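## Task

Pick up the carton marked X46 from the bench and set it down on the counter. Every other carton on the bench must stay exactly where and how it stood. If the carton topples or finishes tilted, the task fails. It only counts if the carton rests there on its own at the end, not held by the robot.

## Robot and tools

Robot: TidyBot++, a single-arm mobile manipulator. The base is 0.54 m long, 0.50 m wide and 0.38 m tall and rides on four powered casters. On top sit a seven-joint arm and a two-finger gripper. The shoulder is 0.12 m ahead of the base centre and 0.68 m above the floor. Two cameras exist: base_camera, fixed to the base, and wrist_camera, which looks along the hand. Loose objects may occasionally get nudged by outside forces.

Frames: the base frame has its origin on the floor below the base centre, x forward, y left, z up. The odometry frame is the base frame as it was when the scene began. hand_pose is expressed in the base frame and marks the point between the two finger pads; its z axis runs out along the fingers and its y axis is the direction the fingers open and close. Heading is in radians, positive to the left, from -3.142 to 3.142. base_tilt is in degrees, positive when leaning forward or right.

execute_actions: argument actions is a list with one action or none (empty list just returns state and pictures). An action may contain base, joints, or both, plus optional speeds; all its motions begin together. base holds exactly one relative offset from where the base last reported itself: translate_m (metres, forward positive, -2 to 2), strafe_m (metres, left positive, -2 to 2) or rotate_rad (radians, counter-clockwise from above positive, -6.3 to 6.3). joints maps joint names to absolute targets: joint_1_rad (any angle; turns the arm about vertical, positive is clockwise from above, opposite to rotate_rad), joint_2_rad shoulder -2.249 to 2.249, joint_3_rad any angle, joint_4_rad elbow -2.579 to 2.579, joint_5_rad any angle, joint_6_rad wrist -2.099 to 2.099, joint_7_rad any angle (hand pointing down: positive is counter-clockwise from above; at 1.57 the fingers open toward the robot's left and right), gripper_pos 0 (open) to 1 (closed). Done tolerances: ±0.039 for joints 1 to 4, ±0.056 for 5 to 7, ±0.03 for the gripper. Unbounded joints go the short way round, so rotate them in steps under half a turn. speeds caps top speed for that action: translate_m and strafe_m 0.05 to 0.5 m/s, rotate_rad 0.1 to 1.57 rad/s (defaults are the maxima). A base move needing over 8.667 s at its cap is refused; any unknown key or out-of-range value refuses the whole call with no motion. cameras: list of base_camera, wrist_camera or all; omitted, null or ["all"] gives both, [] gives none. The pictures line lists image order. A joint or base left out of an action may still be driving toward an older target.

Arm geometry: upper arm 0.42 m, forearm 0.31 m, hand 0.31 m to the hand point. With joint_1_rad 0, joint_3_rad 3.14, joint_5_rad 0 (near the start) the arm moves in the base's x-z plane; angles from vertical (forward positive) are upper arm = joint_2_rad, forearm = joint_2_rad - joint_4_rad, hand = that minus joint_6_rad. Forward reach from the shoulder is the sum of length x sin(angle), height the sum of length x cos(angle). A downward-pointing hand reaches at most about 0.94 m above the floor, only near the base. Joints move up to 1.39 rad/s (1.22 for joints 5 to 7). The arm starts folded, hand down, wrist up to 0.08 m beyond the base front, elbow up to 1.15 m high. Gripper gap is about 85 x (1 - gripper_pos) mm; at 1 the fingers squeeze hard and continuously. Closed fingertips reach about 20 mm past the hand point.

Result lines: base_status and joint_status report how each motion ended. done means reached (for the base, wheels turned as commanded even if slipping). off_target means it stopped short and may still push; for the gripper it means something is held at the shown reading. contact_stop or time_out means the target was dropped and the part holds position. A blocked base may say done while well short. joint command not followed with a cause line means a self-collision check withheld the arm targets (the gripper still moves); named joints show not_followed and the robot may retry them later. Nothing guards the arm against hitting the base. on_its_own lists uncommanded motion. motor_effort gives percent of maximum, peak in brackets, with fixed offsets and noise. ARM HIT means a hard strike on the base or arm itself. base_odometry counts wheel rotation and drifts a few cm and degrees over many moves.

Accuracy: friction leaves joints slightly off even when done; correct by sending previous command + (wanted - read). hand_pose may be 1-2 cm wrong; trust images. A held load makes the arm sag; never command a loaded joint to its read angle.

Faults to avoid: a torque sensor limit (104.5 N m joints 1-4, 51.3 N m joints 5-7; warnings at 56.7 and 29.4) freezes the arm and gripper for 10 s and skips the rest of the call. Holding loads heats motors: MOTOR HOT from 60 °C, OVER-TEMPERATURE FAULT at 75 °C when the arm sinks (joints then say limit_stop_at_motor_heat; resend targets). The robot can tip if a raised arm catches something 0.8 m or higher while driving; back away to recover. Avoid drops, slips, slams, knocking other cartons, and hard pushes.

wait: seconds 0 to 10; no new command; returns state and images. zoom_image: camera plus region [x0, y0, x1, y1] in pixels of that camera's latest full image, at most 504 x 504. finished_scene: scene is the number of the scene being closed; it ends it permanently and reports success, so release the carton and leave it resting first. The robot holds its last command while you think.

Calibration: base_camera pinhole 644x364, K fx=fy=367.132, cx 320.946, cy 180.218, located near [0.222, 0.005, 0.345] in the base frame looking forward and down. wrist_camera fisheye 644x476, fx=fy=335.92, moves with the arm. Expect small pose errors, larger for the wrist camera.

Each tool is called after ">>>" as name(argument=value, ...), one argument or row to a line, values as JSON.

## Session

>>> execute_actions(
  actions=[],
)

Scene clock: 0.00 s.
base_odometry: x=+0.000 y=+0.000 heading=+0.000 (m, m, rad; odometry frame)
base_tilt: forward=+0.0 right=+0.2 (deg)
base_status: not commanded
joint_positions: joint_1_rad=+0.039 joint_2_rad=-0.349 joint_3_rad=+3.138 joint_4_rad=-2.541 joint_5_rad=-0.027 joint_6_rad=-0.835 joint_7_rad=+1.582 gripper_pos=+0.000
joint_status: not commanded
motor_effort: joint_1_rad=+2 joint_2_rad=+0 joint_3_rad=+0 joint_4_rad=+10 joint_5_rad=+1 joint_6_rad=+1 joint_7_rad=+1 (%)
hand_pose: x=+0.2666 y=+0.0021 z=+0.5850 quat_wxyz=(-0.008, +0.998, -0.021, +0.058) (m; base frame)
pictures: base_camera, wrist_camera
Images, in order (width x height): base_camera 644x364, wrist_camera 644x476.

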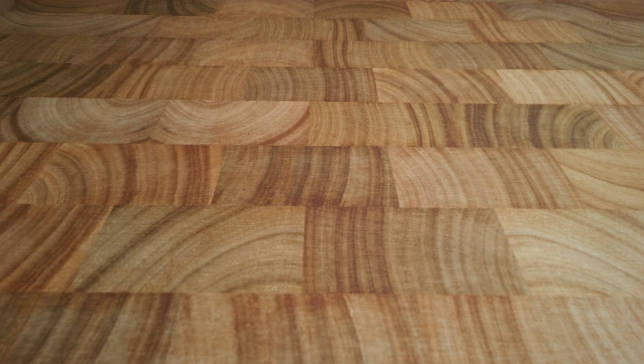

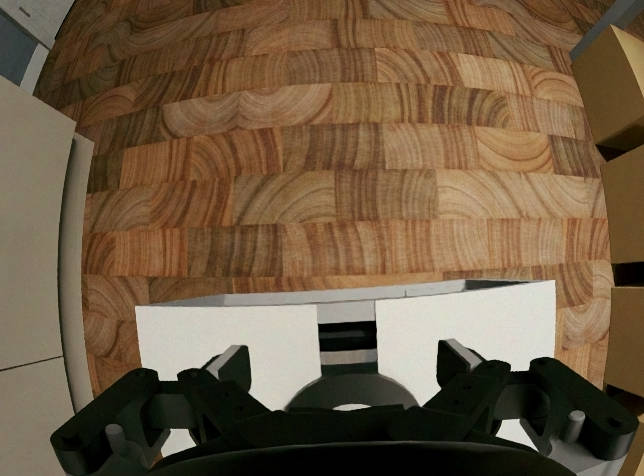

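>>> execute_actions(
  actions=[
    {"joints": {"joint_6_rad": 0.35, "joint_1_rad": 1.2}},
  ],
  cameras=["wrist_camera"],
)

Scene clock: 13.90 s.
base_odometry: x=+0.000 y=+0.000 heading=+0.000 (m, m, rad; odometry frame)
base_tilt: forward=+0.0 right=+0.2 (deg)
base_status: not commanded
joint_positions: joint_1_rad=+1.190 joint_2_rad=-0.349 joint_3_rad=+3.138 joint_4_rad=-2.541 joint_5_rad=-0.027 joint_6_rad=+0.309 joint_7_rad=+1.582 gripper_pos=+0.000
joint_status: all done
motor_effort: joint_1_rad=+1(2) joint_2_rad=-7(7) joint_3_rad=+0(1) joint_4_rad=+18(18) joint_5_rad=+1(1) joint_6_rad=+10(11) joint_7_rad=+1(1) (%)
hand_pose: x=+0.2709 y=-0.3786 z=+0.7985 quat_wxyz=(+0.329, +0.666, -0.459, +0.488) (m; base frame)
pictures: wrist_camera
camera_calibration (this result's frames):
wrist_camera: T_world_to_cam=[[-0.923572, -0.38021, -0.0495488, 0.154735], [-0.0806826, 0.319047, -0.944298, 0.949178], [0.374841, -0.86813, -0.325339, -0.0328088], [0, 0, 0, 1]] pos_world=[0.231789, -0.272483, 0.8933]
Images, in order (width x height): wrist_camera 644x476.

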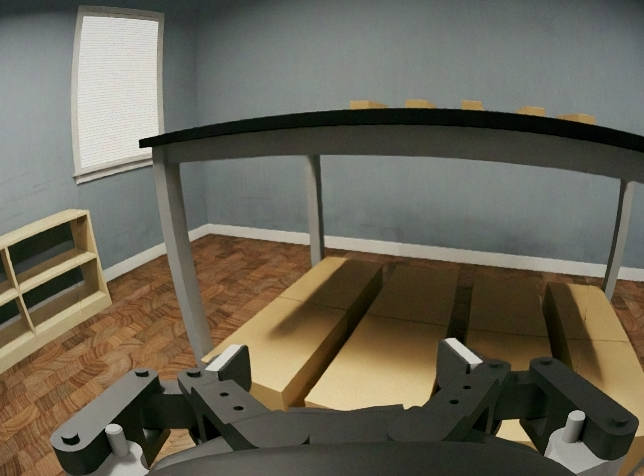

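>>> execute_actions(
  actions=[
    {"joints": {"joint_1_rad": 1.57, "joint_2_rad": -0.4, "joint_4_rad": -1.1, "joint_6_rad": -1.2}},
  ],
  cameras=["wrist_camera"],
)

Scene clock: 29.80 s.
base_odometry: x=+0.000 y=+0.000 heading=+0.000 (m, m, rad; odometry frame)
base_tilt: forward=+0.0 right=+0.2 (deg)
base_status: not commanded
joint_positions: joint_1_rad=+1.557 joint_2_rad=-0.382 joint_3_rad=+3.138 joint_4_rad=-1.115 joint_5_rad=-0.027 joint_6_rad=-1.157 joint_7_rad=+1.582 gripper_pos=+0.000
joint_status: all done
motor_effort: joint_1_rad=+1(0) joint_2_rad=-3(12) joint_3_rad=-1(0) joint_4_rad=+16(22) joint_5_rad=+0(0) joint_6_rad=+10(11) joint_7_rad=+1(1) (%)
hand_pose: x=+0.1345 y=-0.3485 z=+1.2084 quat_wxyz=(+0.404, +0.583, -0.563, +0.424) (m; base frame)
pictures: wrist_camera
camera_calibration (this result's frames):
wrist_camera: T_world_to_cam=[[-0.997243, -0.0584319, -0.0457458, 0.177943], [0.0236768, 0.333697, -0.942383, 1.30437], [0.0703305, -0.940868, -0.331393, 0.200731], [0, 0, 0, 1]] pos_world=[0.132452, -0.236005, 1.30388]
Images, in order (width x height): wrist_camera 644x476.

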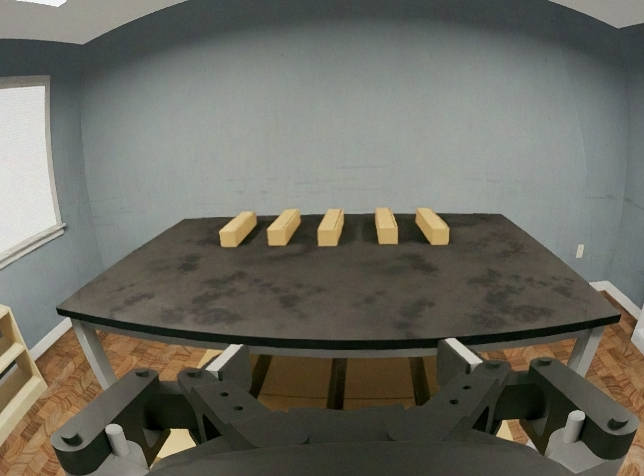

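>>> zoom_image(
  camera="wrist_camera",
  region=[200, 190, 470, 260],
)

Region (200, 190, 470, 260) of wrist_camera's 644x476 image, scaled by 1.867; it fills the top 131 rows of this view, and the rest is white.

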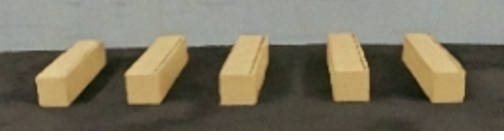

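>>> execute_actions(
  actions=[
    {"joints": {"joint_1_rad": 0.5, "joint_6_rad": -1.4}},
  ],
  cameras=["wrist_camera"],
)

>>> execute_actions(
  actions=[
    {"joints": {"joint_1_rad": -1.2}},
  ],
  cameras=["wrist_camera"],
)

Scene clock: 85.20 s.
base_odometry: x=+0.000 y=+0.000 heading=+0.000 (m, m, rad; odometry frame)
base_tilt: forward=+0.0 right=+0.2 (deg)
base_status: not commanded
joint_positions: joint_1_rad=+0.511 joint_2_rad=-0.382 joint_3_rad=+3.138 joint_4_rad=-1.115 joint_5_rad=-0.027 joint_6_rad=-1.356 joint_7_rad=+1.582 gripper_pos=+0.000
joint_status: all done
motor_effort: joint_1_rad=+1(1) joint_2_rad=-3(3) joint_3_rad=+0(0) joint_4_rad=+16(16) joint_5_rad=+0(1) joint_6_rad=+10(11) joint_7_rad=+1(1) (%)
hand_pose: x=+0.4065 y=-0.1487 z=+1.1519 quat_wxyz=(+0.117, +0.839, -0.208, +0.489) (m; base frame)
pictures: wrist_camera
camera_calibration (this result's frames):
wrist_camera: T_world_to_cam=[[-0.454886, -0.889176, -0.0494428, 0.11856], [-0.436385, 0.270956, -0.857992, 1.25848], [0.776303, -0.368713, -0.511277, 0.356117], [0, 0, 0, 1]] pos_world=[0.326659, -0.104267, 1.2677]
Images, in order (width x height): wrist_camera 644x476.

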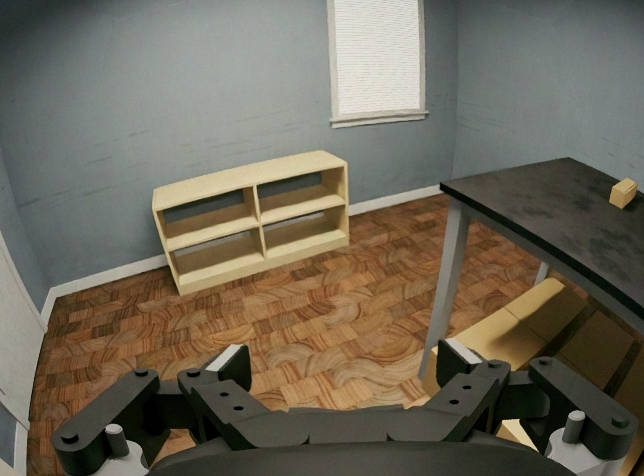

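Scene clock: 88.10 s.
base_odometry: x=+0.000 y=+0.000 heading=+0.000 (m, m, rad; odometry frame)
base_tilt: forward=+0.0 right=+0.2 (deg)
base_status: not commanded
joint_positions: joint_1_rad=-1.189 joint_2_rad=-0.382 joint_3_rad=+3.138 joint_4_rad=-1.115 joint_5_rad=-0.027 joint_6_rad=-1.356 joint_7_rad=+1.582 gripper_pos=+0.000
joint_status: all done
motor_effort: joint_1_rad=+1(2) joint_2_rad=-3(3) joint_3_rad=+0(0) joint_4_rad=+16(16) joint_5_rad=+0(1) joint_6_rad=+10(9) joint_7_rad=+1(1) (%)
hand_pose: x=+0.2294 y=+0.3043 z=+1.1519 quat_wxyz=(-0.290, +0.710, +0.493, +0.411) (m; base frame)
pictures: wrist_camera
camera_calibration (this result's frames):
wrist_camera: T_world_to_cam=[[0.940349, -0.3366, -0.0494429, -0.0474727], [-0.212506, -0.467643, -0.857993, 1.23184], [0.265678, 0.817319, -0.511277, 0.416881], [0, 0, 0, 1]] pos_world=[0.195658, 0.219356, 1.2677]
Images, in order (width x height): wrist_camera 644x476.

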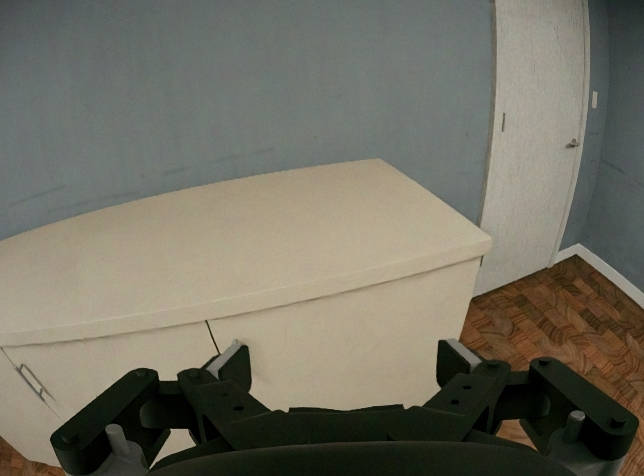

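>>> execute_actions(
  actions=[
    {"base": {"translate_m": 1.55}, "joints": {"joint_1_rad": 1.8}},
  ],
)

Scene clock: 105.77 s.
base_odometry: x=+1.550 y=-0.001 heading=-0.001 (m, m, rad; odometry frame)
base_tilt: forward=+0.0 right=+0.2 (deg)
base_status: done
joint_positions: joint_1_rad=+1.789 joint_2_rad=-0.386 joint_3_rad=+3.138 joint_4_rad=-1.114 joint_5_rad=-0.027 joint_6_rad=-1.358 joint_7_rad=+1.582 gripper_pos=+0.000
joint_status: all done
motor_effort: joint_1_rad=+1(1) joint_2_rad=-2(4) joint_3_rad=+0(1) joint_4_rad=+16(16) joint_5_rad=-1(1) joint_6_rad=+9(10) joint_7_rad=+0(0) (%)
hand_pose: x=+0.0603 y=-0.3162 z=+1.1527 quat_wxyz=(+0.386, +0.549, -0.667, +0.323) (m; base frame)
pictures: base_camera, wrist_camera
camera_calibration (this result's frames):
wrist_camera: T_world_to_cam=[[-0.98275, 0.17824, -0.0493173, 0.18131], [0.132763, 0.494302, -0.859092, 1.19109], [-0.128747, -0.850821, -0.509439, 0.463533], [0, 0, 0, 1]] pos_world=[0.0797285, -0.226691, 1.26834]
Images, in order (width x height): base_camera 644x364, wrist_camera 644x476.

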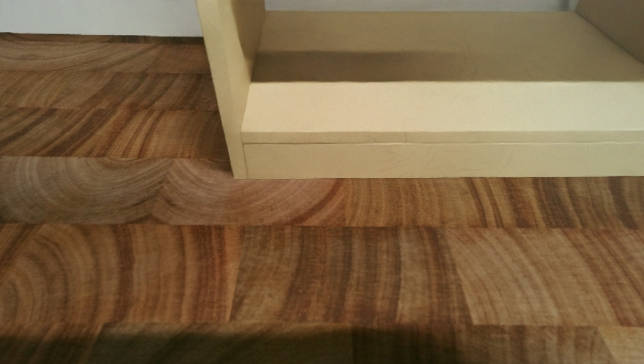

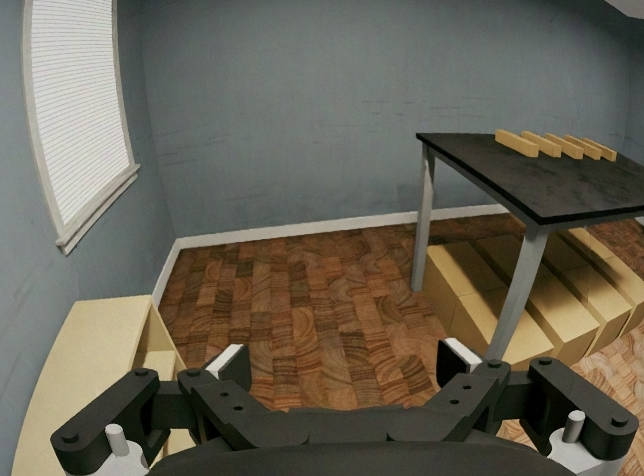

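>>> execute_actions(
  actions=[
    {"base": {"strafe_m": -2.0}, "joints": {"joint_1_rad": 3.45, "joint_6_rad": -1.3}},
  ],
)

Scene clock: 125.90 s.
base_odometry: x=+1.550 y=-2.001 heading=+0.000 (m, m, rad; odometry frame)
base_tilt: forward=+0.0 right=+0.2 (deg)
base_status: done
joint_positions: joint_1_rad=+3.439 joint_2_rad=-0.394 joint_3_rad=+3.138 joint_4_rad=-1.114 joint_5_rad=-0.027 joint_6_rad=-1.344 joint_7_rad=+1.582 gripper_pos=+0.000
joint_status: all done
motor_effort: joint_1_rad=+2(2) joint_2_rad=-2(4) joint_3_rad=+0(2) joint_4_rad=+15(17) joint_5_rad=+0(0) joint_6_rad=+10(10) joint_7_rad=+1(0) (%)
hand_pose: x=-0.1898 y=+0.0833 z=+1.1596 quat_wxyz=(+0.509, -0.117, -0.850, -0.066) (m; base frame)
pictures: base_camera, wrist_camera
camera_calibration (this result's frames):
wrist_camera: T_world_to_cam=[[0.255332, 0.965624, -0.0487486, 0.0334214], [0.462795, -0.16633, -0.870721, 1.16387], [-0.848897, 0.199762, -0.489356, 0.52725], [0, 0, 0, 1]] pos_world=[-0.0995881, 0.0559908, 1.27305]
Images, in order (width x height): base_camera 644x364, wrist_camera 644x476.

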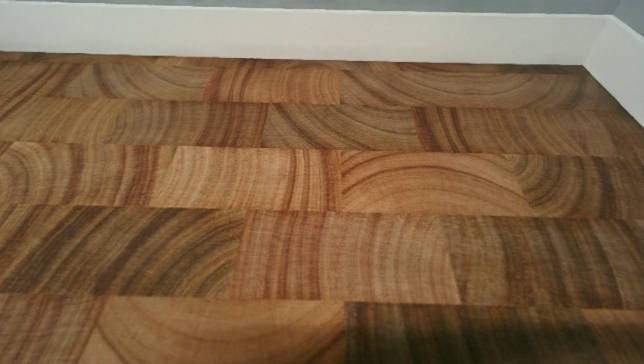

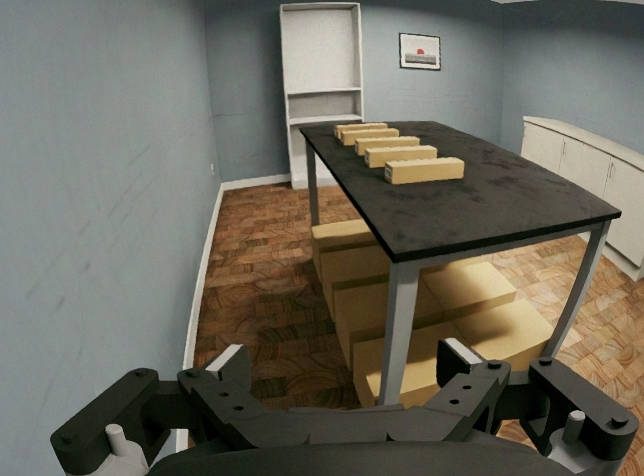

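>>> execute_actions(
  actions=[
    {"base": {"strafe_m": -0.12}, "joints": {"joint_1_rad": 4.3, "joint_2_rad": -0.6, "joint_4_rad": -1.3, "joint_6_rad": -1.4}},
  ],
  cameras=[],
)

>>> execute_actions(
  actions=[
    {"base": {"translate_m": -0.9}},
  ],
)

Scene clock: 173.20 s.
base_odometry: x=+1.550 y=-2.122 heading=-0.001 (m, m, rad; odometry frame)
base_tilt: forward=+0.0 right=+0.2 (deg)
base_status: done
joint_positions: joint_1_rad=+4.289 joint_2_rad=-0.579 joint_3_rad=+3.138 joint_4_rad=-1.281 joint_5_rad=-0.027 joint_6_rad=-1.357 joint_7_rad=+1.582 gripper_pos=+0.000
joint_status: all done
motor_effort: joint_1_rad=+1(3) joint_2_rad=+5(5) joint_3_rad=+0(3) joint_4_rad=+15(16) joint_5_rad=+0(2) joint_6_rad=+10(10) joint_7_rad=+1(1) (%)
hand_pose: x=+0.0073 y=+0.2213 z=+1.1283 quat_wxyz=(+0.438, -0.456, -0.725, -0.272) (m; base frame)
pictures: none
No camera images: the call's "cameras" was empty. Leave "cameras" out to get every camera's image.

Scene clock: 176.37 s.
base_odometry: x=+0.650 y=-2.121 heading=+0.000 (m, m, rad; odometry frame)
base_tilt: forward=+0.0 right=+0.2 (deg)
base_status: done
joint_positions: joint_1_rad=+4.289 joint_2_rad=-0.583 joint_3_rad=+3.138 joint_4_rad=-1.283 joint_5_rad=-0.027 joint_6_rad=-1.358 joint_7_rad=+1.582 gripper_pos=+0.000
joint_status: not commanded
motor_effort: joint_1_rad=+2(2) joint_2_rad=+5(6) joint_3_rad=+0(2) joint_4_rad=+15(16) joint_5_rad=+0(0) joint_6_rad=+10(10) joint_7_rad=+0(1) (%)
hand_pose: x=+0.0083 y=+0.2195 z=+1.1281 quat_wxyz=(+0.439, -0.456, -0.725, -0.272) (m; base frame)
pictures: base_camera, wrist_camera
camera_calibration (this result's frames):
wrist_camera: T_world_to_cam=[[0.893946, 0.445628, -0.0476983, -0.0425144], [0.17882, -0.452246, -0.873783, 1.136], [-0.410954, 0.772586, -0.483971, 0.517414], [0, 0, 0, 1]] pos_world=[0.0474995, 0.13295, 1.241]
Images, in order (width x height): base_camera 644x364, wrist_camera 644x476.

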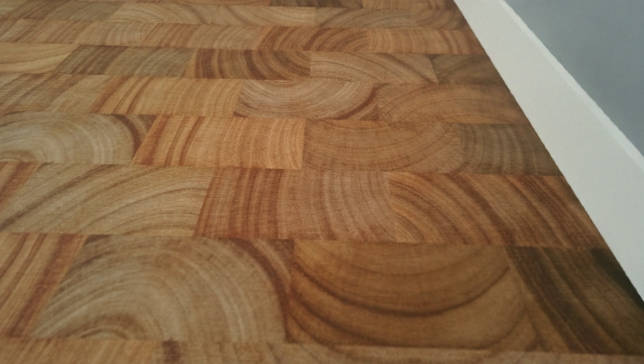

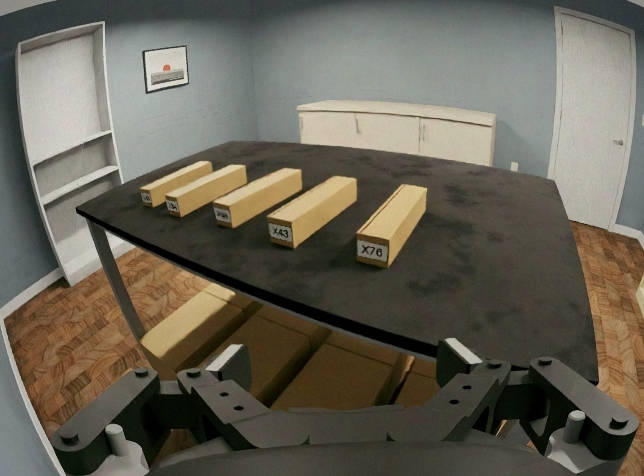

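>>> zoom_image(
  camera="wrist_camera",
  region=[130, 170, 310, 260],
)

Region (130, 170, 310, 260) of wrist_camera's 644x476 image, scaled by 2.800.

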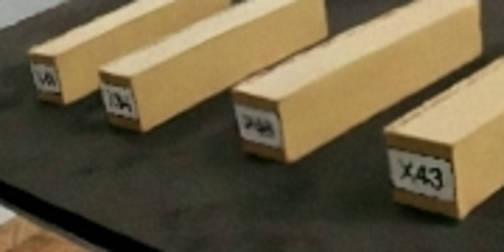

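>>> execute_actions(
  actions=[
    {"base": {"rotate_rad": -0.05}, "joints": {"joint_1_rad": 4.71}},
  ],
  cameras=[],
)

>>> execute_actions(
  actions=[
    {"base": {"strafe_m": 0.06}},
  ],
  cameras=[],
)

>>> execute_actions(
  actions=[
    {"base": {"translate_m": -0.7}},
  ],
)

Scene clock: 208.93 s.
base_odometry: x=+0.650 y=-2.121 heading=-0.050 (m, m, rad; odometry frame)
base_tilt: forward=+0.0 right=+0.2 (deg)
base_status: done
joint_positions: joint_1_rad=+4.699 joint_2_rad=-0.585 joint_3_rad=+3.138 joint_4_rad=-1.283 joint_5_rad=-0.027 joint_6_rad=-1.358 joint_7_rad=+1.582 gripper_pos=+0.000
joint_status: all done
motor_effort: joint_1_rad=+1(3) joint_2_rad=+5(6) joint_3_rad=+0(1) joint_4_rad=+15(16) joint_5_rad=+0(0) joint_6_rad=+10(10) joint_7_rad=+1(1) (%)
hand_pose: x=+0.1048 y=+0.2447 z=+1.1284 quat_wxyz=(+0.375, -0.594, -0.617, -0.356) (m; base frame)
pictures: none
No camera images: the call's "cameras" was empty. Leave "cameras" out to get every camera's image.

Scene clock: 209.97 s.
base_odometry: x=+0.652 y=-2.061 heading=-0.050 (m, m, rad; odometry frame)
base_tilt: forward=+0.0 right=+0.2 (deg)
base_status: done
joint_positions: joint_1_rad=+4.699 joint_2_rad=-0.590 joint_3_rad=+3.138 joint_4_rad=-1.286 joint_5_rad=-0.027 joint_6_rad=-1.359 joint_7_rad=+1.582 gripper_pos=+0.000
joint_status: not commanded
motor_effort: joint_1_rad=+1(2) joint_2_rad=+5(8) joint_3_rad=+0(1) joint_4_rad=+15(16) joint_5_rad=+0(0) joint_6_rad=+10(10) joint_7_rad=+0(1) (%)
hand_pose: x=+0.1049 y=+0.2426 z=+1.1276 quat_wxyz=(+0.375, -0.594, -0.617, -0.356) (m; base frame)
pictures: none
No camera images: the call's "cameras" was empty. Leave "cameras" out to get every camera's image.

Scene clock: 212.73 s.
base_odometry: x=-0.047 y=-2.026 heading=-0.050 (m, m, rad; odometry frame)
base_tilt: forward=+0.0 right=+0.2 (deg)
base_status: done
joint_positions: joint_1_rad=+4.700 joint_2_rad=-0.590 joint_3_rad=+3.139 joint_4_rad=-1.287 joint_5_rad=-0.027 joint_6_rad=-1.360 joint_7_rad=+1.582 gripper_pos=+0.000
joint_status: not commanded
motor_effort: joint_1_rad=+1(1) joint_2_rad=+5(5) joint_3_rad=+0(2) joint_4_rad=+15(16) joint_5_rad=+0(1) joint_6_rad=+10(10) joint_7_rad=+1(1) (%)
hand_pose: x=+0.1051 y=+0.2425 z=+1.1274 quat_wxyz=(+0.374, -0.594, -0.617, -0.356) (m; base frame)
pictures: base_camera, wrist_camera
camera_calibration (this result's frames):
wrist_camera: T_world_to_cam=[[0.997506, 0.0520585, -0.0476596, -0.0548458], [-0.0164589, -0.485069, -0.874321, 1.15756], [-0.068634, 0.872925, -0.483003, 0.477676], [0, 0, 0, 1]] pos_world=[0.106546, 0.147375, 1.24018]
Images, in order (width x height): base_camera 644x364, wrist_camera 644x476.

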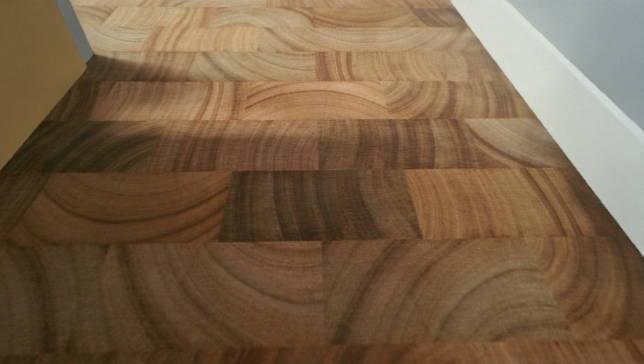

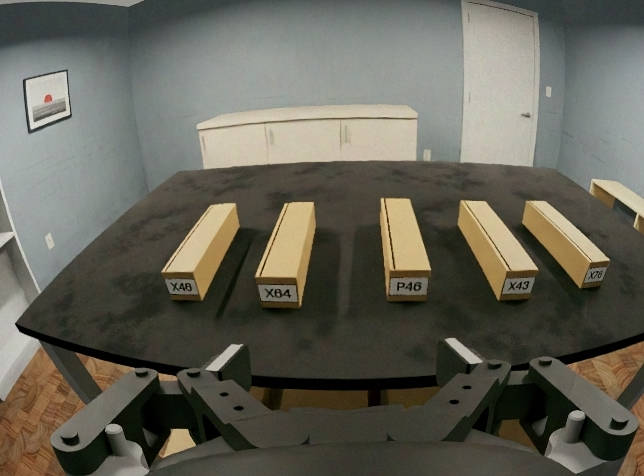

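>>> zoom_image(
  camera="wrist_camera",
  region=[150, 190, 450, 320],
)

Region (150, 190, 450, 320) of wrist_camera's 644x476 image, scaled by 1.680; it fills the top 218 rows of this view, and the rest is white.

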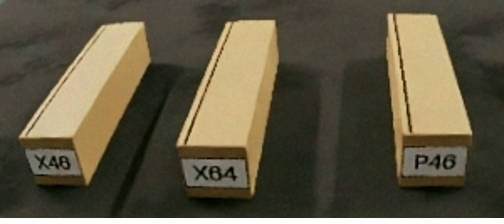

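>>> execute_actions(
  actions=[
    {"base": {"translate_m": -0.31}, "joints": {"joint_1_rad": 4.725, "joint_2_rad": 0.32, "joint_4_rad": -0.43, "joint_5_rad": 0.04, "joint_6_rad": -1.88}},
  ],
  cameras=[],
)

>>> execute_actions(
  actions=[
    {"base": {"strafe_m": 0.09}, "speeds": {"strafe_m": 0.15}},
  ],
)

Scene clock: 276.10 s.
base_odometry: x=-0.357 y=-2.010 heading=-0.050 (m, m, rad; odometry frame)
base_tilt: forward=+0.0 right=+0.2 (deg)
base_status: done
joint_positions: joint_1_rad=+4.713 joint_2_rad=+0.313 joint_3_rad=+3.139 joint_4_rad=-0.450 joint_5_rad=+0.018 joint_6_rad=-1.836 joint_7_rad=+1.582 gripper_pos=+0.000
joint_status: all done
motor_effort: joint_1_rad=+1(3) joint_2_rad=-27(30) joint_3_rad=-1(2) joint_4_rad=+14(16) joint_5_rad=+0(1) joint_6_rad=+6(10) joint_7_rad=+1(1) (%)
hand_pose: x=+0.1224 y=+0.5073 z=+1.0430 quat_wxyz=(+0.184, -0.680, -0.682, -0.196) (m; base frame)
pictures: none
No camera images: the call's "cameras" was empty. Leave "cameras" out to get every camera's image.

Scene clock: 277.37 s.
base_odometry: x=-0.353 y=-1.920 heading=-0.050 (m, m, rad; odometry frame)
base_tilt: forward=+0.0 right=+0.2 (deg)
base_status: done
joint_positions: joint_1_rad=+4.714 joint_2_rad=+0.317 joint_3_rad=+3.139 joint_4_rad=-0.447 joint_5_rad=+0.019 joint_6_rad=-1.839 joint_7_rad=+1.582 gripper_pos=+0.000
joint_status: not commanded
motor_effort: joint_1_rad=+1(0) joint_2_rad=-28(32) joint_3_rad=-1(1) joint_4_rad=+14(15) joint_5_rad=+1(1) joint_6_rad=+6(7) joint_7_rad=+0(1) (%)
hand_pose: x=+0.1231 y=+0.5082 z=+1.0416 quat_wxyz=(+0.182, -0.681, -0.682, -0.195) (m; base frame)
pictures: base_camera, wrist_camera
camera_calibration (this result's frames):
wrist_camera: T_world_to_cam=[[0.999596, -0.0153433, -0.0239148, -0.0814989], [-0.0251862, -0.868071, -0.495801, 1.01314], [-0.0131525, 0.496203, -0.868107, 0.791282], [0, 0, 0, 1]] pos_world=[0.11739, 0.485587, 1.18728]
Images, in order (width x height): base_camera 644x364, wrist_camera 644x476.

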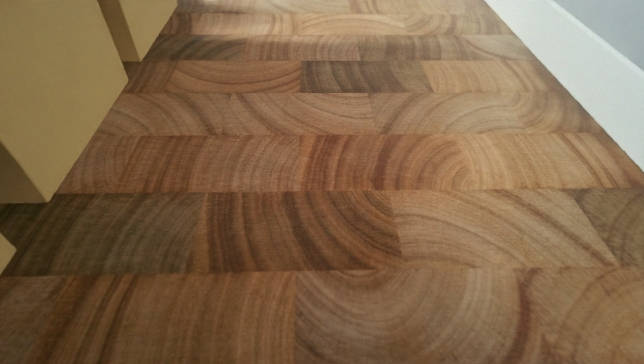

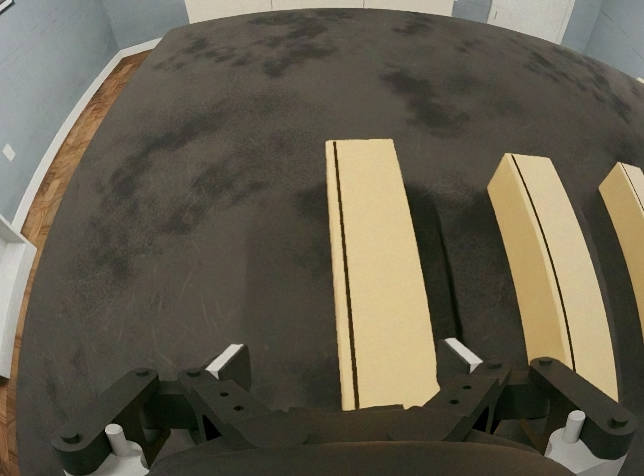

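>>> execute_actions(
  actions=[
    {"base": {"translate_m": 0.023}, "speeds": {"translate_m": 0.1}},
  ],
  cameras=["wrist_camera"],
)

Scene clock: 296.80 s.
base_odometry: x=-0.329 y=-1.921 heading=-0.050 (m, m, rad; odometry frame)
base_tilt: forward=+0.0 right=+0.2 (deg)
base_status: done
joint_positions: joint_1_rad=+4.724 joint_2_rad=+0.317 joint_3_rad=+3.139 joint_4_rad=-0.447 joint_5_rad=+0.020 joint_6_rad=-1.839 joint_7_rad=+1.582 gripper_pos=+0.000
joint_status: not commanded
motor_effort: joint_1_rad=+1(4) joint_2_rad=-28(29) joint_3_rad=-1(2) joint_4_rad=+14(14) joint_5_rad=+1(2) joint_6_rad=+6(7) joint_7_rad=+1(1) (%)
hand_pose: x=+0.1286 y=+0.5080 z=+1.0416 quat_wxyz=(+0.180, -0.685, -0.679, -0.196) (m; base frame)
pictures: wrist_camera
camera_calibration (this result's frames):
wrist_camera: T_world_to_cam=[[0.999391, -0.0261752, -0.0230776, -0.0822628], [-0.0341764, -0.867777, -0.495777, 1.01416], [-0.00704919, 0.496264, -0.868143, 0.790668], [0, 0, 0, 1]] pos_world=[0.122447, 0.485532, 1.18731]
Images, in order (width x height): wrist_camera 644x476.

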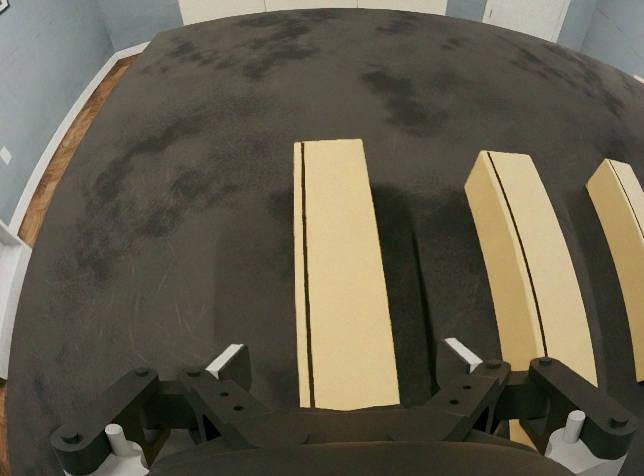

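>>> execute_actions(
  actions=[
    {"joints": {"joint_1_rad": 4.71, "joint_2_rad": 0.265, "joint_4_rad": -0.755, "joint_6_rad": -1.54}},
  ],
  cameras=["wrist_camera"],
)

Scene clock: 315.23 s.
base_odometry: x=-0.329 y=-1.921 heading=-0.050 (m, m, rad; odometry frame)
base_tilt: forward=+0.0 right=+0.2 (deg)
base_status: not commanded
joint_positions: joint_1_rad=+4.724 joint_2_rad=+0.287 joint_3_rad=+3.139 joint_4_rad=-0.741 joint_5_rad=+0.020 joint_6_rad=-1.582 joint_7_rad=+1.582 gripper_pos=+0.000
joint_status: all done
motor_effort: joint_1_rad=+1(1) joint_2_rad=-29(31) joint_3_rad=-1(0) joint_4_rad=+17(17) joint_5_rad=+1(1) joint_6_rad=+6(6) joint_7_rad=+1(1) (%)
hand_pose: x=+0.1287 y=+0.5460 z=+0.9796 quat_wxyz=(+0.177, -0.683, -0.681, -0.194) (m; base frame)
pictures: wrist_camera
camera_calibration (this result's frames):
wrist_camera: T_world_to_cam=[[0.999573, -0.0216666, -0.0196236, -0.0887223], [-0.0285026, -0.87143, -0.489691, 1.01163], [-0.00649065, 0.490041, -0.871675, 0.724802], [0, 0, 0, 1]] pos_world=[0.122223, 0.524459, 1.12544]
Images, in order (width x height): wrist_camera 644x476.

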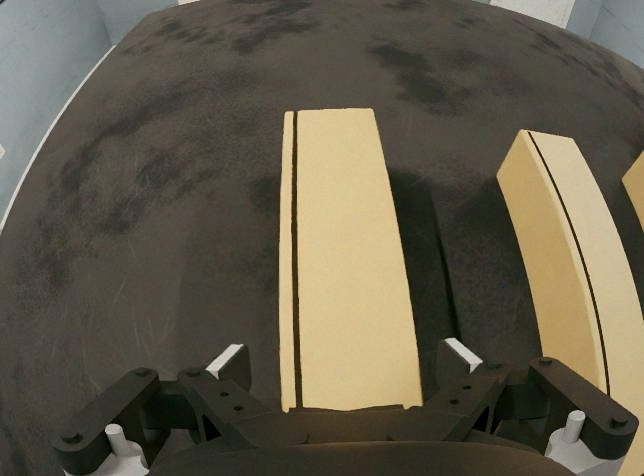

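>>> execute_actions(
  actions=[
    {"joints": {"joint_4_rad": -0.85, "joint_6_rad": -1.435}},
  ],
  cameras=["wrist_camera"],
)

Scene clock: 328.37 s.
base_odometry: x=-0.329 y=-1.921 heading=-0.050 (m, m, rad; odometry frame)
base_tilt: forward=+0.0 right=+0.2 (deg)
base_status: not commanded
joint_positions: joint_1_rad=+4.724 joint_2_rad=+0.281 joint_3_rad=+3.139 joint_4_rad=-0.836 joint_5_rad=+0.020 joint_6_rad=-1.477 joint_7_rad=+1.582 gripper_pos=+0.000
joint_status: all done
motor_effort: joint_1_rad=+2(1) joint_2_rad=-30(32) joint_3_rad=-1(1) joint_4_rad=+17(17) joint_5_rad=+0(1) joint_6_rad=+6(6) joint_7_rad=+1(1) (%)
hand_pose: x=+0.1288 y=+0.5611 z=+0.9581 quat_wxyz=(+0.182, -0.681, -0.680, -0.200) (m; base frame)
pictures: wrist_camera
camera_calibration (this result's frames):
wrist_camera: T_world_to_cam=[[0.999633, -0.0195034, -0.0187766, -0.0909203], [-0.0263038, -0.86382, -0.503113, 1.02255], [-0.00640716, 0.503423, -0.864016, 0.683768], [0, 0, 0, 1]] pos_world=[0.122165, 0.537305, 1.10354]
Images, in order (width x height): wrist_camera 644x476.

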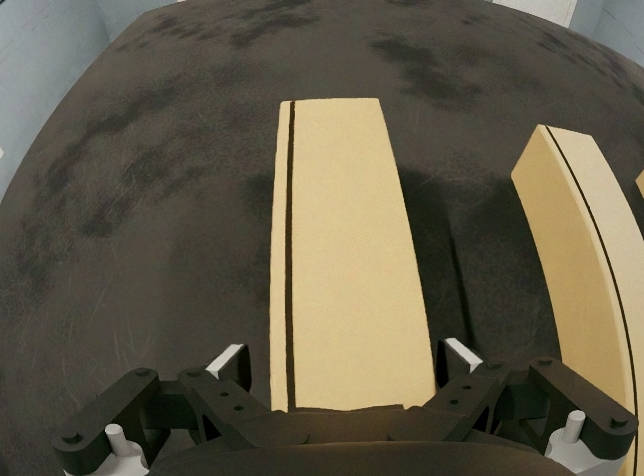

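>>> execute_actions(
  actions=[
    {"joints": {"joint_4_rad": -0.875}},
  ],
  cameras=[],
)

>>> execute_actions(
  actions=[
    {"joints": {"gripper_pos": 1.0}},
  ],
  cameras=["wrist_camera"],
)

Scene clock: 337.50 s.
base_odometry: x=-0.329 y=-1.921 heading=-0.050 (m, m, rad; odometry frame)
base_tilt: forward=+0.0 right=+0.2 (deg)
base_status: not commanded
joint_positions: joint_1_rad=+4.724 joint_2_rad=+0.280 joint_3_rad=+3.139 joint_4_rad=-0.861 joint_5_rad=+0.020 joint_6_rad=-1.477 joint_7_rad=+1.582 gripper_pos=+0.000
joint_status: all done
motor_effort: joint_1_rad=+1(1) joint_2_rad=-30(31) joint_3_rad=-1(1) joint_4_rad=+18(18) joint_5_rad=+0(1) joint_6_rad=+6(6) joint_7_rad=+1(0) (%)
hand_pose: x=+0.1287 y=+0.5577 z=+0.9475 quat_wxyz=(+0.174, -0.683, -0.683, -0.191) (m; base frame)
pictures: none
No camera images: the call's "cameras" was empty. Leave "cameras" out to get every camera's image.

Scene clock: 338.60 s.
base_odometry: x=-0.329 y=-1.921 heading=-0.050 (m, m, rad; odometry frame)
base_tilt: forward=+0.0 right=+0.2 (deg)
base_status: not commanded
joint_positions: joint_1_rad=+4.722 joint_2_rad=+0.266 joint_3_rad=+3.139 joint_4_rad=-0.867 joint_5_rad=+0.021 joint_6_rad=-1.470 joint_7_rad=+1.582 gripper_pos=+0.337
joint_status: gripper_pos off_target (ended at +0.337, target +1.000)
motor_effort: joint_1_rad=+2(1) joint_2_rad=-30(31) joint_3_rad=-1(1) joint_4_rad=+17(18) joint_5_rad=+0(1) joint_6_rad=+6(7) joint_7_rad=+1(1) (%)
hand_pose: x=+0.1284 y=+0.5549 z=+0.9537 quat_wxyz=(+0.179, -0.682, -0.682, -0.197) (m; base frame)
pictures: wrist_camera
camera_calibration (this result's frames):
wrist_camera: T_world_to_cam=[[0.999668, -0.0189041, -0.0175288, -0.0923087], [-0.0251038, -0.868535, -0.494991, 1.00968], [-0.00586699, 0.495266, -0.868721, 0.692014], [0, 0, 0, 1]] pos_world=[0.121685, 0.532467, 1.09933]
Images, in order (width x height): wrist_camera 644x476.

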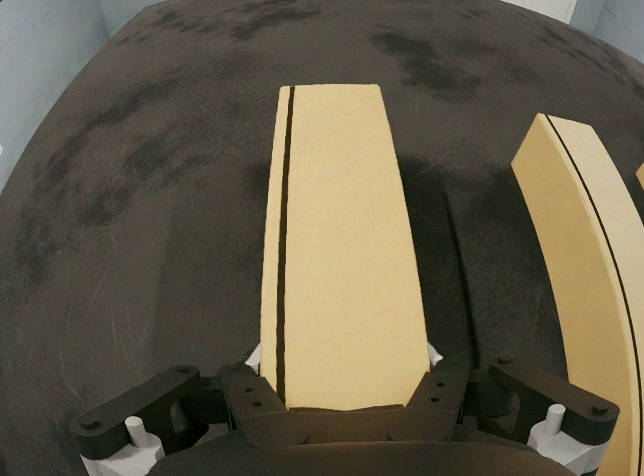

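>>> execute_actions(
  actions=[
    {"joints": {"joint_4_rad": -0.58, "joint_6_rad": -1.77}},
  ],
  cameras=["wrist_camera"],
)

Scene clock: 356.30 s.
base_odometry: x=-0.329 y=-1.921 heading=-0.050 (m, m, rad; odometry frame)
base_tilt: forward=+0.0 right=+0.2 (deg)
base_status: not commanded
joint_positions: joint_1_rad=+4.722 joint_2_rad=+0.266 joint_3_rad=+3.139 joint_4_rad=-0.597 joint_5_rad=+0.021 joint_6_rad=-1.730 joint_7_rad=+1.582 gripper_pos=+0.337
joint_status: all done
motor_effort: joint_1_rad=+1(1) joint_2_rad=-28(31) joint_3_rad=-1(1) joint_4_rad=+16(18) joint_5_rad=+0(1) joint_6_rad=+7(7) joint_7_rad=+1(1) (%)
hand_pose: x=+0.1281 y=+0.5117 z=+1.0264 quat_wxyz=(+0.183, -0.683, -0.679, -0.200) (m; base frame)
pictures: wrist_camera
camera_calibration (this result's frames):
wrist_camera: T_world_to_cam=[[0.999512, -0.0233909, -0.0206877, -0.0859935], [-0.0306306, -0.86325, -0.503847, 1.01533], [-0.00607325, 0.504235, -0.863545, 0.766744], [0, 0, 0, 1]] pos_world=[0.121708, 0.487849, 1.17191]
Images, in order (width x height): wrist_camera 644x476.

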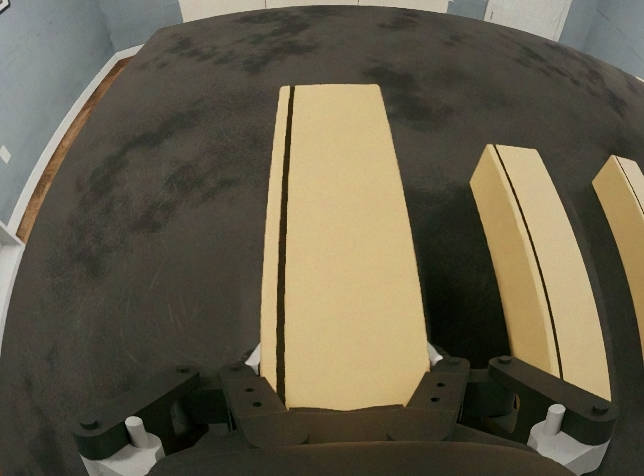

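>>> execute_actions(
  actions=[
    {"base": {"translate_m": -0.62}, "joints": {"joint_2_rad": -0.3, "joint_4_rad": -0.9, "joint_6_rad": -1.6}, "speeds": {"translate_m": 0.35}},
  ],
)

Scene clock: 392.03 s.
base_odometry: x=-0.949 y=-1.890 heading=-0.050 (m, m, rad; odometry frame)
base_tilt: forward=+0.0 right=+0.2 (deg)
base_status: done
joint_positions: joint_1_rad=+4.720 joint_2_rad=-0.298 joint_3_rad=+3.139 joint_4_rad=-0.882 joint_5_rad=+0.023 joint_6_rad=-1.646 joint_7_rad=+1.582 gripper_pos=+0.337
joint_status: all done
motor_effort: joint_1_rad=+1(1) joint_2_rad=-4(31) joint_3_rad=+0(1) joint_4_rad=+14(16) joint_5_rad=+0(1) joint_6_rad=+9(10) joint_7_rad=+1(1) (%)
hand_pose: x=+0.1256 y=+0.2957 z=+1.1555 quat_wxyz=(+0.301, -0.637, -0.633, -0.321) (m; base frame)
pictures: base_camera, wrist_camera
camera_calibration (this result's frames):
wrist_camera: T_world_to_cam=[[0.999695, -0.012834, -0.0211203, -0.0885065], [-0.0244948, -0.628102, -0.777746, 1.14001], [-0.00328409, 0.778025, -0.628224, 0.633836], [0, 0, 0, 1]] pos_world=[0.118485, 0.221765, 1.28296]
Images, in order (width x height): base_camera 644x364, wrist_camera 644x476.

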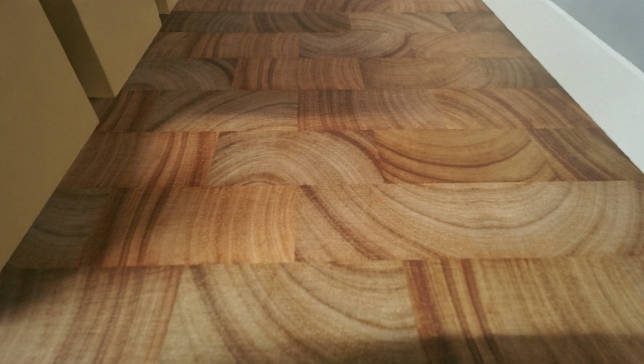

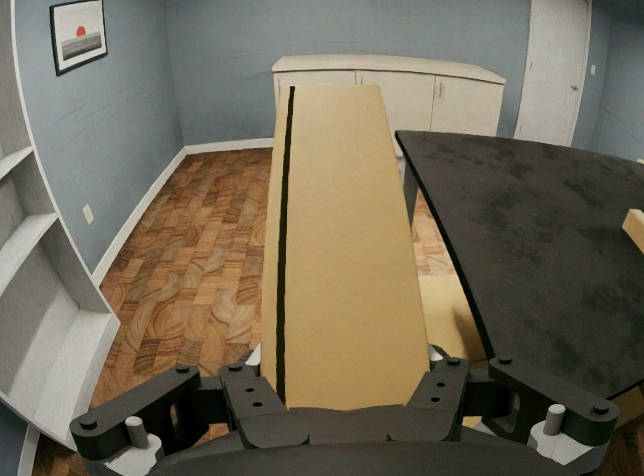

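>>> execute_actions(
  actions=[
    {"base": {"translate_m": -0.18}},
  ],
  cameras=[],
)

>>> execute_actions(
  actions=[
    {"base": {"strafe_m": 1.9}},
  ],
  cameras=[],
)

>>> execute_actions(
  actions=[
    {"base": {"translate_m": 0.35}},
  ],
)

Scene clock: 412.87 s.
base_odometry: x=-1.129 y=-1.881 heading=-0.051 (m, m, rad; odometry frame)
base_tilt: forward=+0.0 right=+0.2 (deg)
base_status: done
joint_positions: joint_1_rad=+4.719 joint_2_rad=-0.298 joint_3_rad=+3.138 joint_4_rad=-0.883 joint_5_rad=+0.024 joint_6_rad=-1.646 joint_7_rad=+1.582 gripper_pos=+0.337
joint_status: not commanded
motor_effort: joint_1_rad=+2(2) joint_2_rad=-4(4) joint_3_rad=+0(2) joint_4_rad=+14(14) joint_5_rad=+1(2) joint_6_rad=+9(9) joint_7_rad=+1(1) (%)
hand_pose: x=+0.1258 y=+0.2958 z=+1.1556 quat_wxyz=(+0.301, -0.637, -0.633, -0.321) (m; base frame)
pictures: none
No camera images: the call's "cameras" was empty. Leave "cameras" out to get every camera's image.

Scene clock: 418.03 s.
base_odometry: x=-1.033 y=+0.017 heading=-0.051 (m, m, rad; odometry frame)
base_tilt: forward=+0.0 right=+0.2 (deg)
base_status: done
joint_positions: joint_1_rad=+4.719 joint_2_rad=-0.297 joint_3_rad=+3.138 joint_4_rad=-0.888 joint_5_rad=+0.024 joint_6_rad=-1.642 joint_7_rad=+1.582 gripper_pos=+0.337
joint_status: not commanded
motor_effort: joint_1_rad=+2(1) joint_2_rad=-4(8) joint_3_rad=+0(0) joint_4_rad=+14(14) joint_5_rad=+1(1) joint_6_rad=+9(10) joint_7_rad=+1(0) (%)
hand_pose: x=+0.1258 y=+0.2973 z=+1.1539 quat_wxyz=(+0.300, -0.637, -0.633, -0.320) (m; base frame)
pictures: none
No camera images: the call's "cameras" was empty. Leave "cameras" out to get every camera's image.

Scene clock: 420.07 s.
base_odometry: x=-0.683 y=-0.001 heading=-0.050 (m, m, rad; odometry frame)
base_tilt: forward=+0.0 right=+0.2 (deg)
base_status: done
joint_positions: joint_1_rad=+4.719 joint_2_rad=-0.297 joint_3_rad=+3.139 joint_4_rad=-0.888 joint_5_rad=+0.024 joint_6_rad=-1.642 joint_7_rad=+1.582 gripper_pos=+0.337
joint_status: not commanded
motor_effort: joint_1_rad=+1(1) joint_2_rad=-4(6) joint_3_rad=+0(3) joint_4_rad=+14(14) joint_5_rad=+1(1) joint_6_rad=+9(9) joint_7_rad=+1(1) (%)
hand_pose: x=+0.1260 y=+0.2974 z=+1.1539 quat_wxyz=(+0.300, -0.637, -0.633, -0.320) (m; base frame)
pictures: base_camera, wrist_camera
camera_calibration (this result's frames):
wrist_camera: T_world_to_cam=[[0.999703, -0.0136157, -0.0201901, -0.0896967], [-0.0242566, -0.630135, -0.776107, 1.13847], [-0.00215526, 0.776366, -0.630278, 0.6343], [0, 0, 0, 1]] pos_world=[0.118653, 0.22372, 1.28155]
Images, in order (width x height): base_camera 644x364, wrist_camera 644x476.

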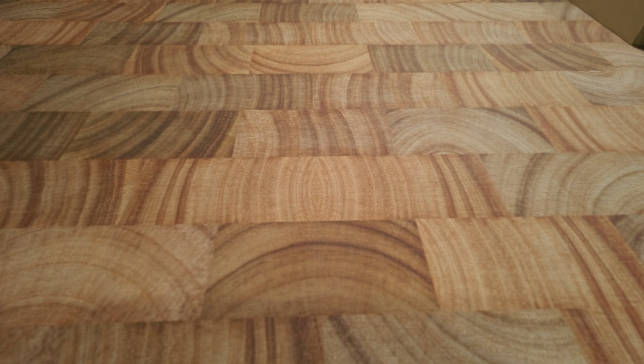

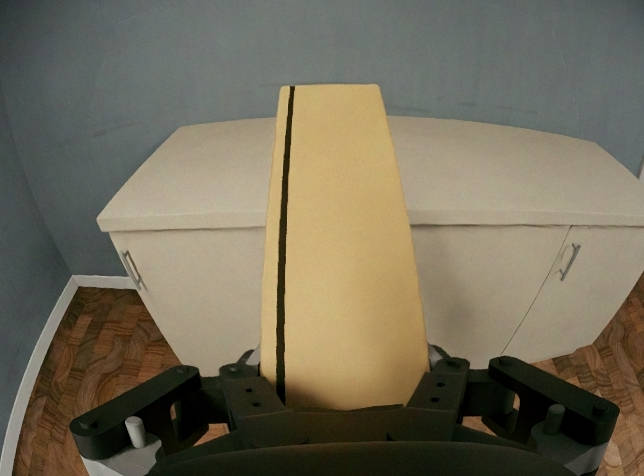

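>>> execute_actions(
  actions=[
    {"base": {"strafe_m": 0.33}},
  ],
)

Scene clock: 443.20 s.
base_odometry: x=-0.667 y=+0.329 heading=-0.051 (m, m, rad; odometry frame)
base_tilt: forward=+0.0 right=+0.2 (deg)
base_status: done
joint_positions: joint_1_rad=+4.719 joint_2_rad=-0.291 joint_3_rad=+3.139 joint_4_rad=-0.889 joint_5_rad=+0.025 joint_6_rad=-1.641 joint_7_rad=+1.582 gripper_pos=+0.337
joint_status: not commanded
motor_effort: joint_1_rad=+1(2) joint_2_rad=-5(9) joint_3_rad=+0(0) joint_4_rad=+14(15) joint_5_rad=+0(0) joint_6_rad=+9(9) joint_7_rad=+0(0) (%)
hand_pose: x=+0.1260 y=+0.3006 z=+1.1516 quat_wxyz=(+0.298, -0.638, -0.634, -0.318) (m; base frame)
pictures: base_camera, wrist_camera
camera_calibration (this result's frames):
wrist_camera: T_world_to_cam=[[0.999703, -0.0138147, -0.0200585, -0.0898423], [-0.0242664, -0.63536, -0.771835, 1.1354], [-0.00208171, 0.772092, -0.635507, 0.637645], [0, 0, 0, 1]] pos_world=[0.118695, 0.227826, 1.27977]
Images, in order (width x height): base_camera 644x364, wrist_camera 644x476.

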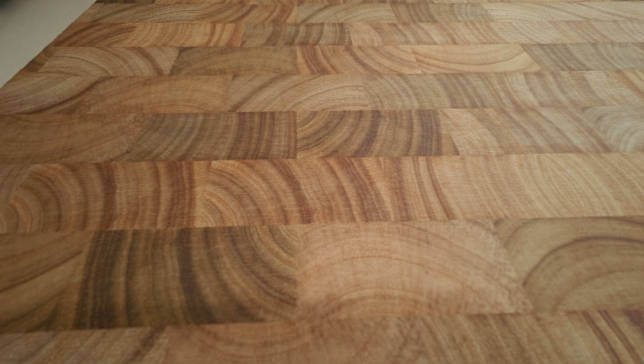

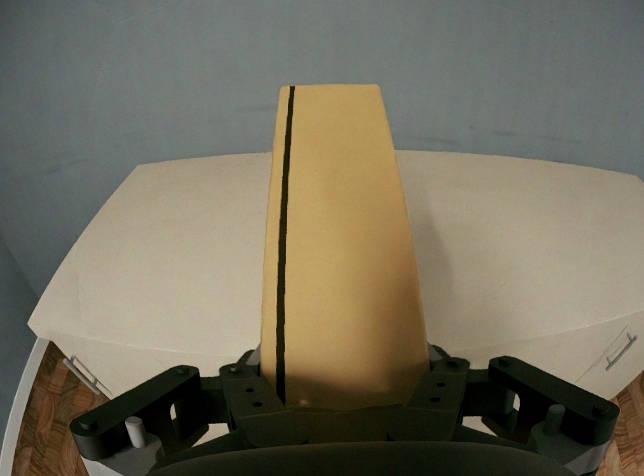

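>>> execute_actions(
  actions=[
    {"base": {"strafe_m": 0.11}, "joints": {"joint_2_rad": 0.285, "joint_4_rad": -0.72, "joint_6_rad": -1.54}, "speeds": {"strafe_m": 0.2}},
  ],
)

Scene clock: 463.93 s.
base_odometry: x=-0.661 y=+0.439 heading=-0.051 (m, m, rad; odometry frame)
base_tilt: forward=+0.0 right=+0.2 (deg)
base_status: done
joint_positions: joint_1_rad=+4.719 joint_2_rad=+0.285 joint_3_rad=+3.139 joint_4_rad=-0.741 joint_5_rad=+0.025 joint_6_rad=-1.584 joint_7_rad=+1.582 gripper_pos=+0.337
joint_status: all done
motor_effort: joint_1_rad=+1(1) joint_2_rad=-30(33) joint_3_rad=-1(0) joint_4_rad=+17(18) joint_5_rad=+0(2) joint_6_rad=+7(10) joint_7_rad=+1(1) (%)
hand_pose: x=+0.1276 y=+0.5446 z=+0.9805 quat_wxyz=(+0.176, -0.682, -0.682, -0.195) (m; base frame)
pictures: base_camera, wrist_camera
camera_calibration (this result's frames):
wrist_camera: T_world_to_cam=[[0.999681, -0.0195408, -0.0160235, -0.0923635], [-0.0248849, -0.871563, -0.489652, 1.01044], [-0.00439732, 0.489894, -0.871771, 0.726116], [0, 0, 0, 1]] pos_world=[0.120672, 0.523137, 1.12629]
Images, in order (width x height): base_camera 644x364, wrist_camera 644x476.

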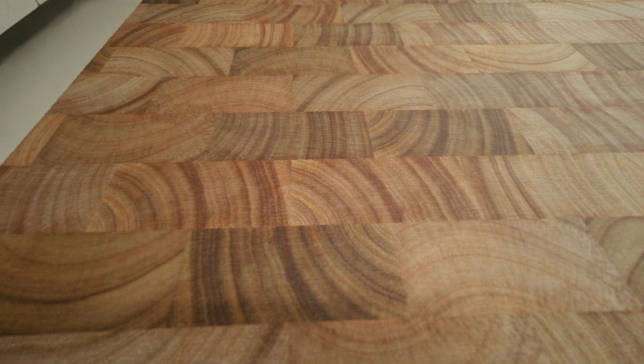

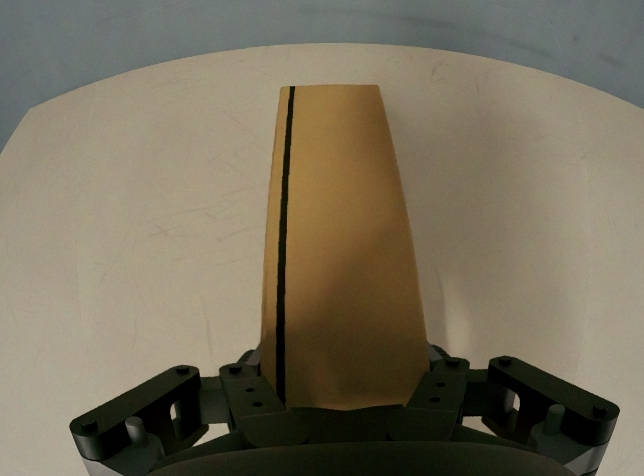

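>>> execute_actions(
  actions=[
    {"joints": {"joint_4_rad": -0.865, "joint_6_rad": -1.426}},
  ],
  cameras=["wrist_camera"],
)

Scene clock: 472.20 s.
base_odometry: x=-0.661 y=+0.439 heading=-0.051 (m, m, rad; odometry frame)
base_tilt: forward=+0.0 right=+0.1 (deg)
base_status: not commanded
joint_positions: joint_1_rad=+4.719 joint_2_rad=+0.285 joint_3_rad=+3.139 joint_4_rad=-0.854 joint_5_rad=+0.025 joint_6_rad=-1.470 joint_7_rad=+1.582 gripper_pos=+0.337
joint_status: all done
motor_effort: joint_1_rad=+1(1) joint_2_rad=-31(32) joint_3_rad=-1(1) joint_4_rad=+18(18) joint_5_rad=+1(0) joint_6_rad=+6(7) joint_7_rad=+1(0) (%)
hand_pose: x=+0.1276 y=+0.5616 z=+0.9490 quat_wxyz=(+0.176, -0.681, -0.683, -0.196) (m; base frame)
pictures: wrist_camera
camera_calibration (this result's frames):
wrist_camera: T_world_to_cam=[[0.999746, -0.0170615, -0.0147164, -0.0951773], [-0.0220852, -0.871398, -0.49008, 1.00979], [-0.00446229, 0.490281, -0.871553, 0.689946], [0, 0, 0, 1]] pos_world=[0.120533, 0.540037, 1.0948]
Images, in order (width x height): wrist_camera 644x476.

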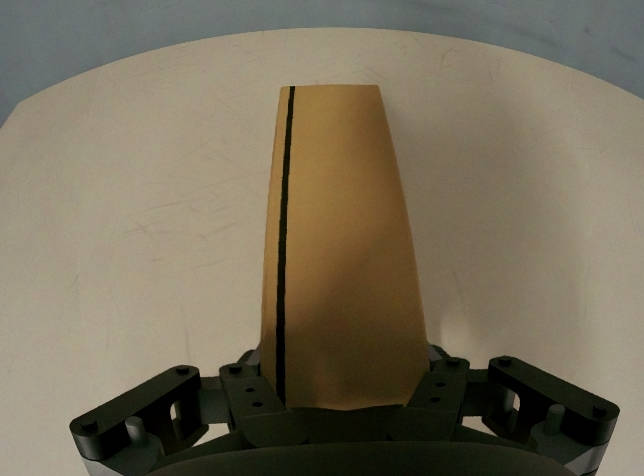

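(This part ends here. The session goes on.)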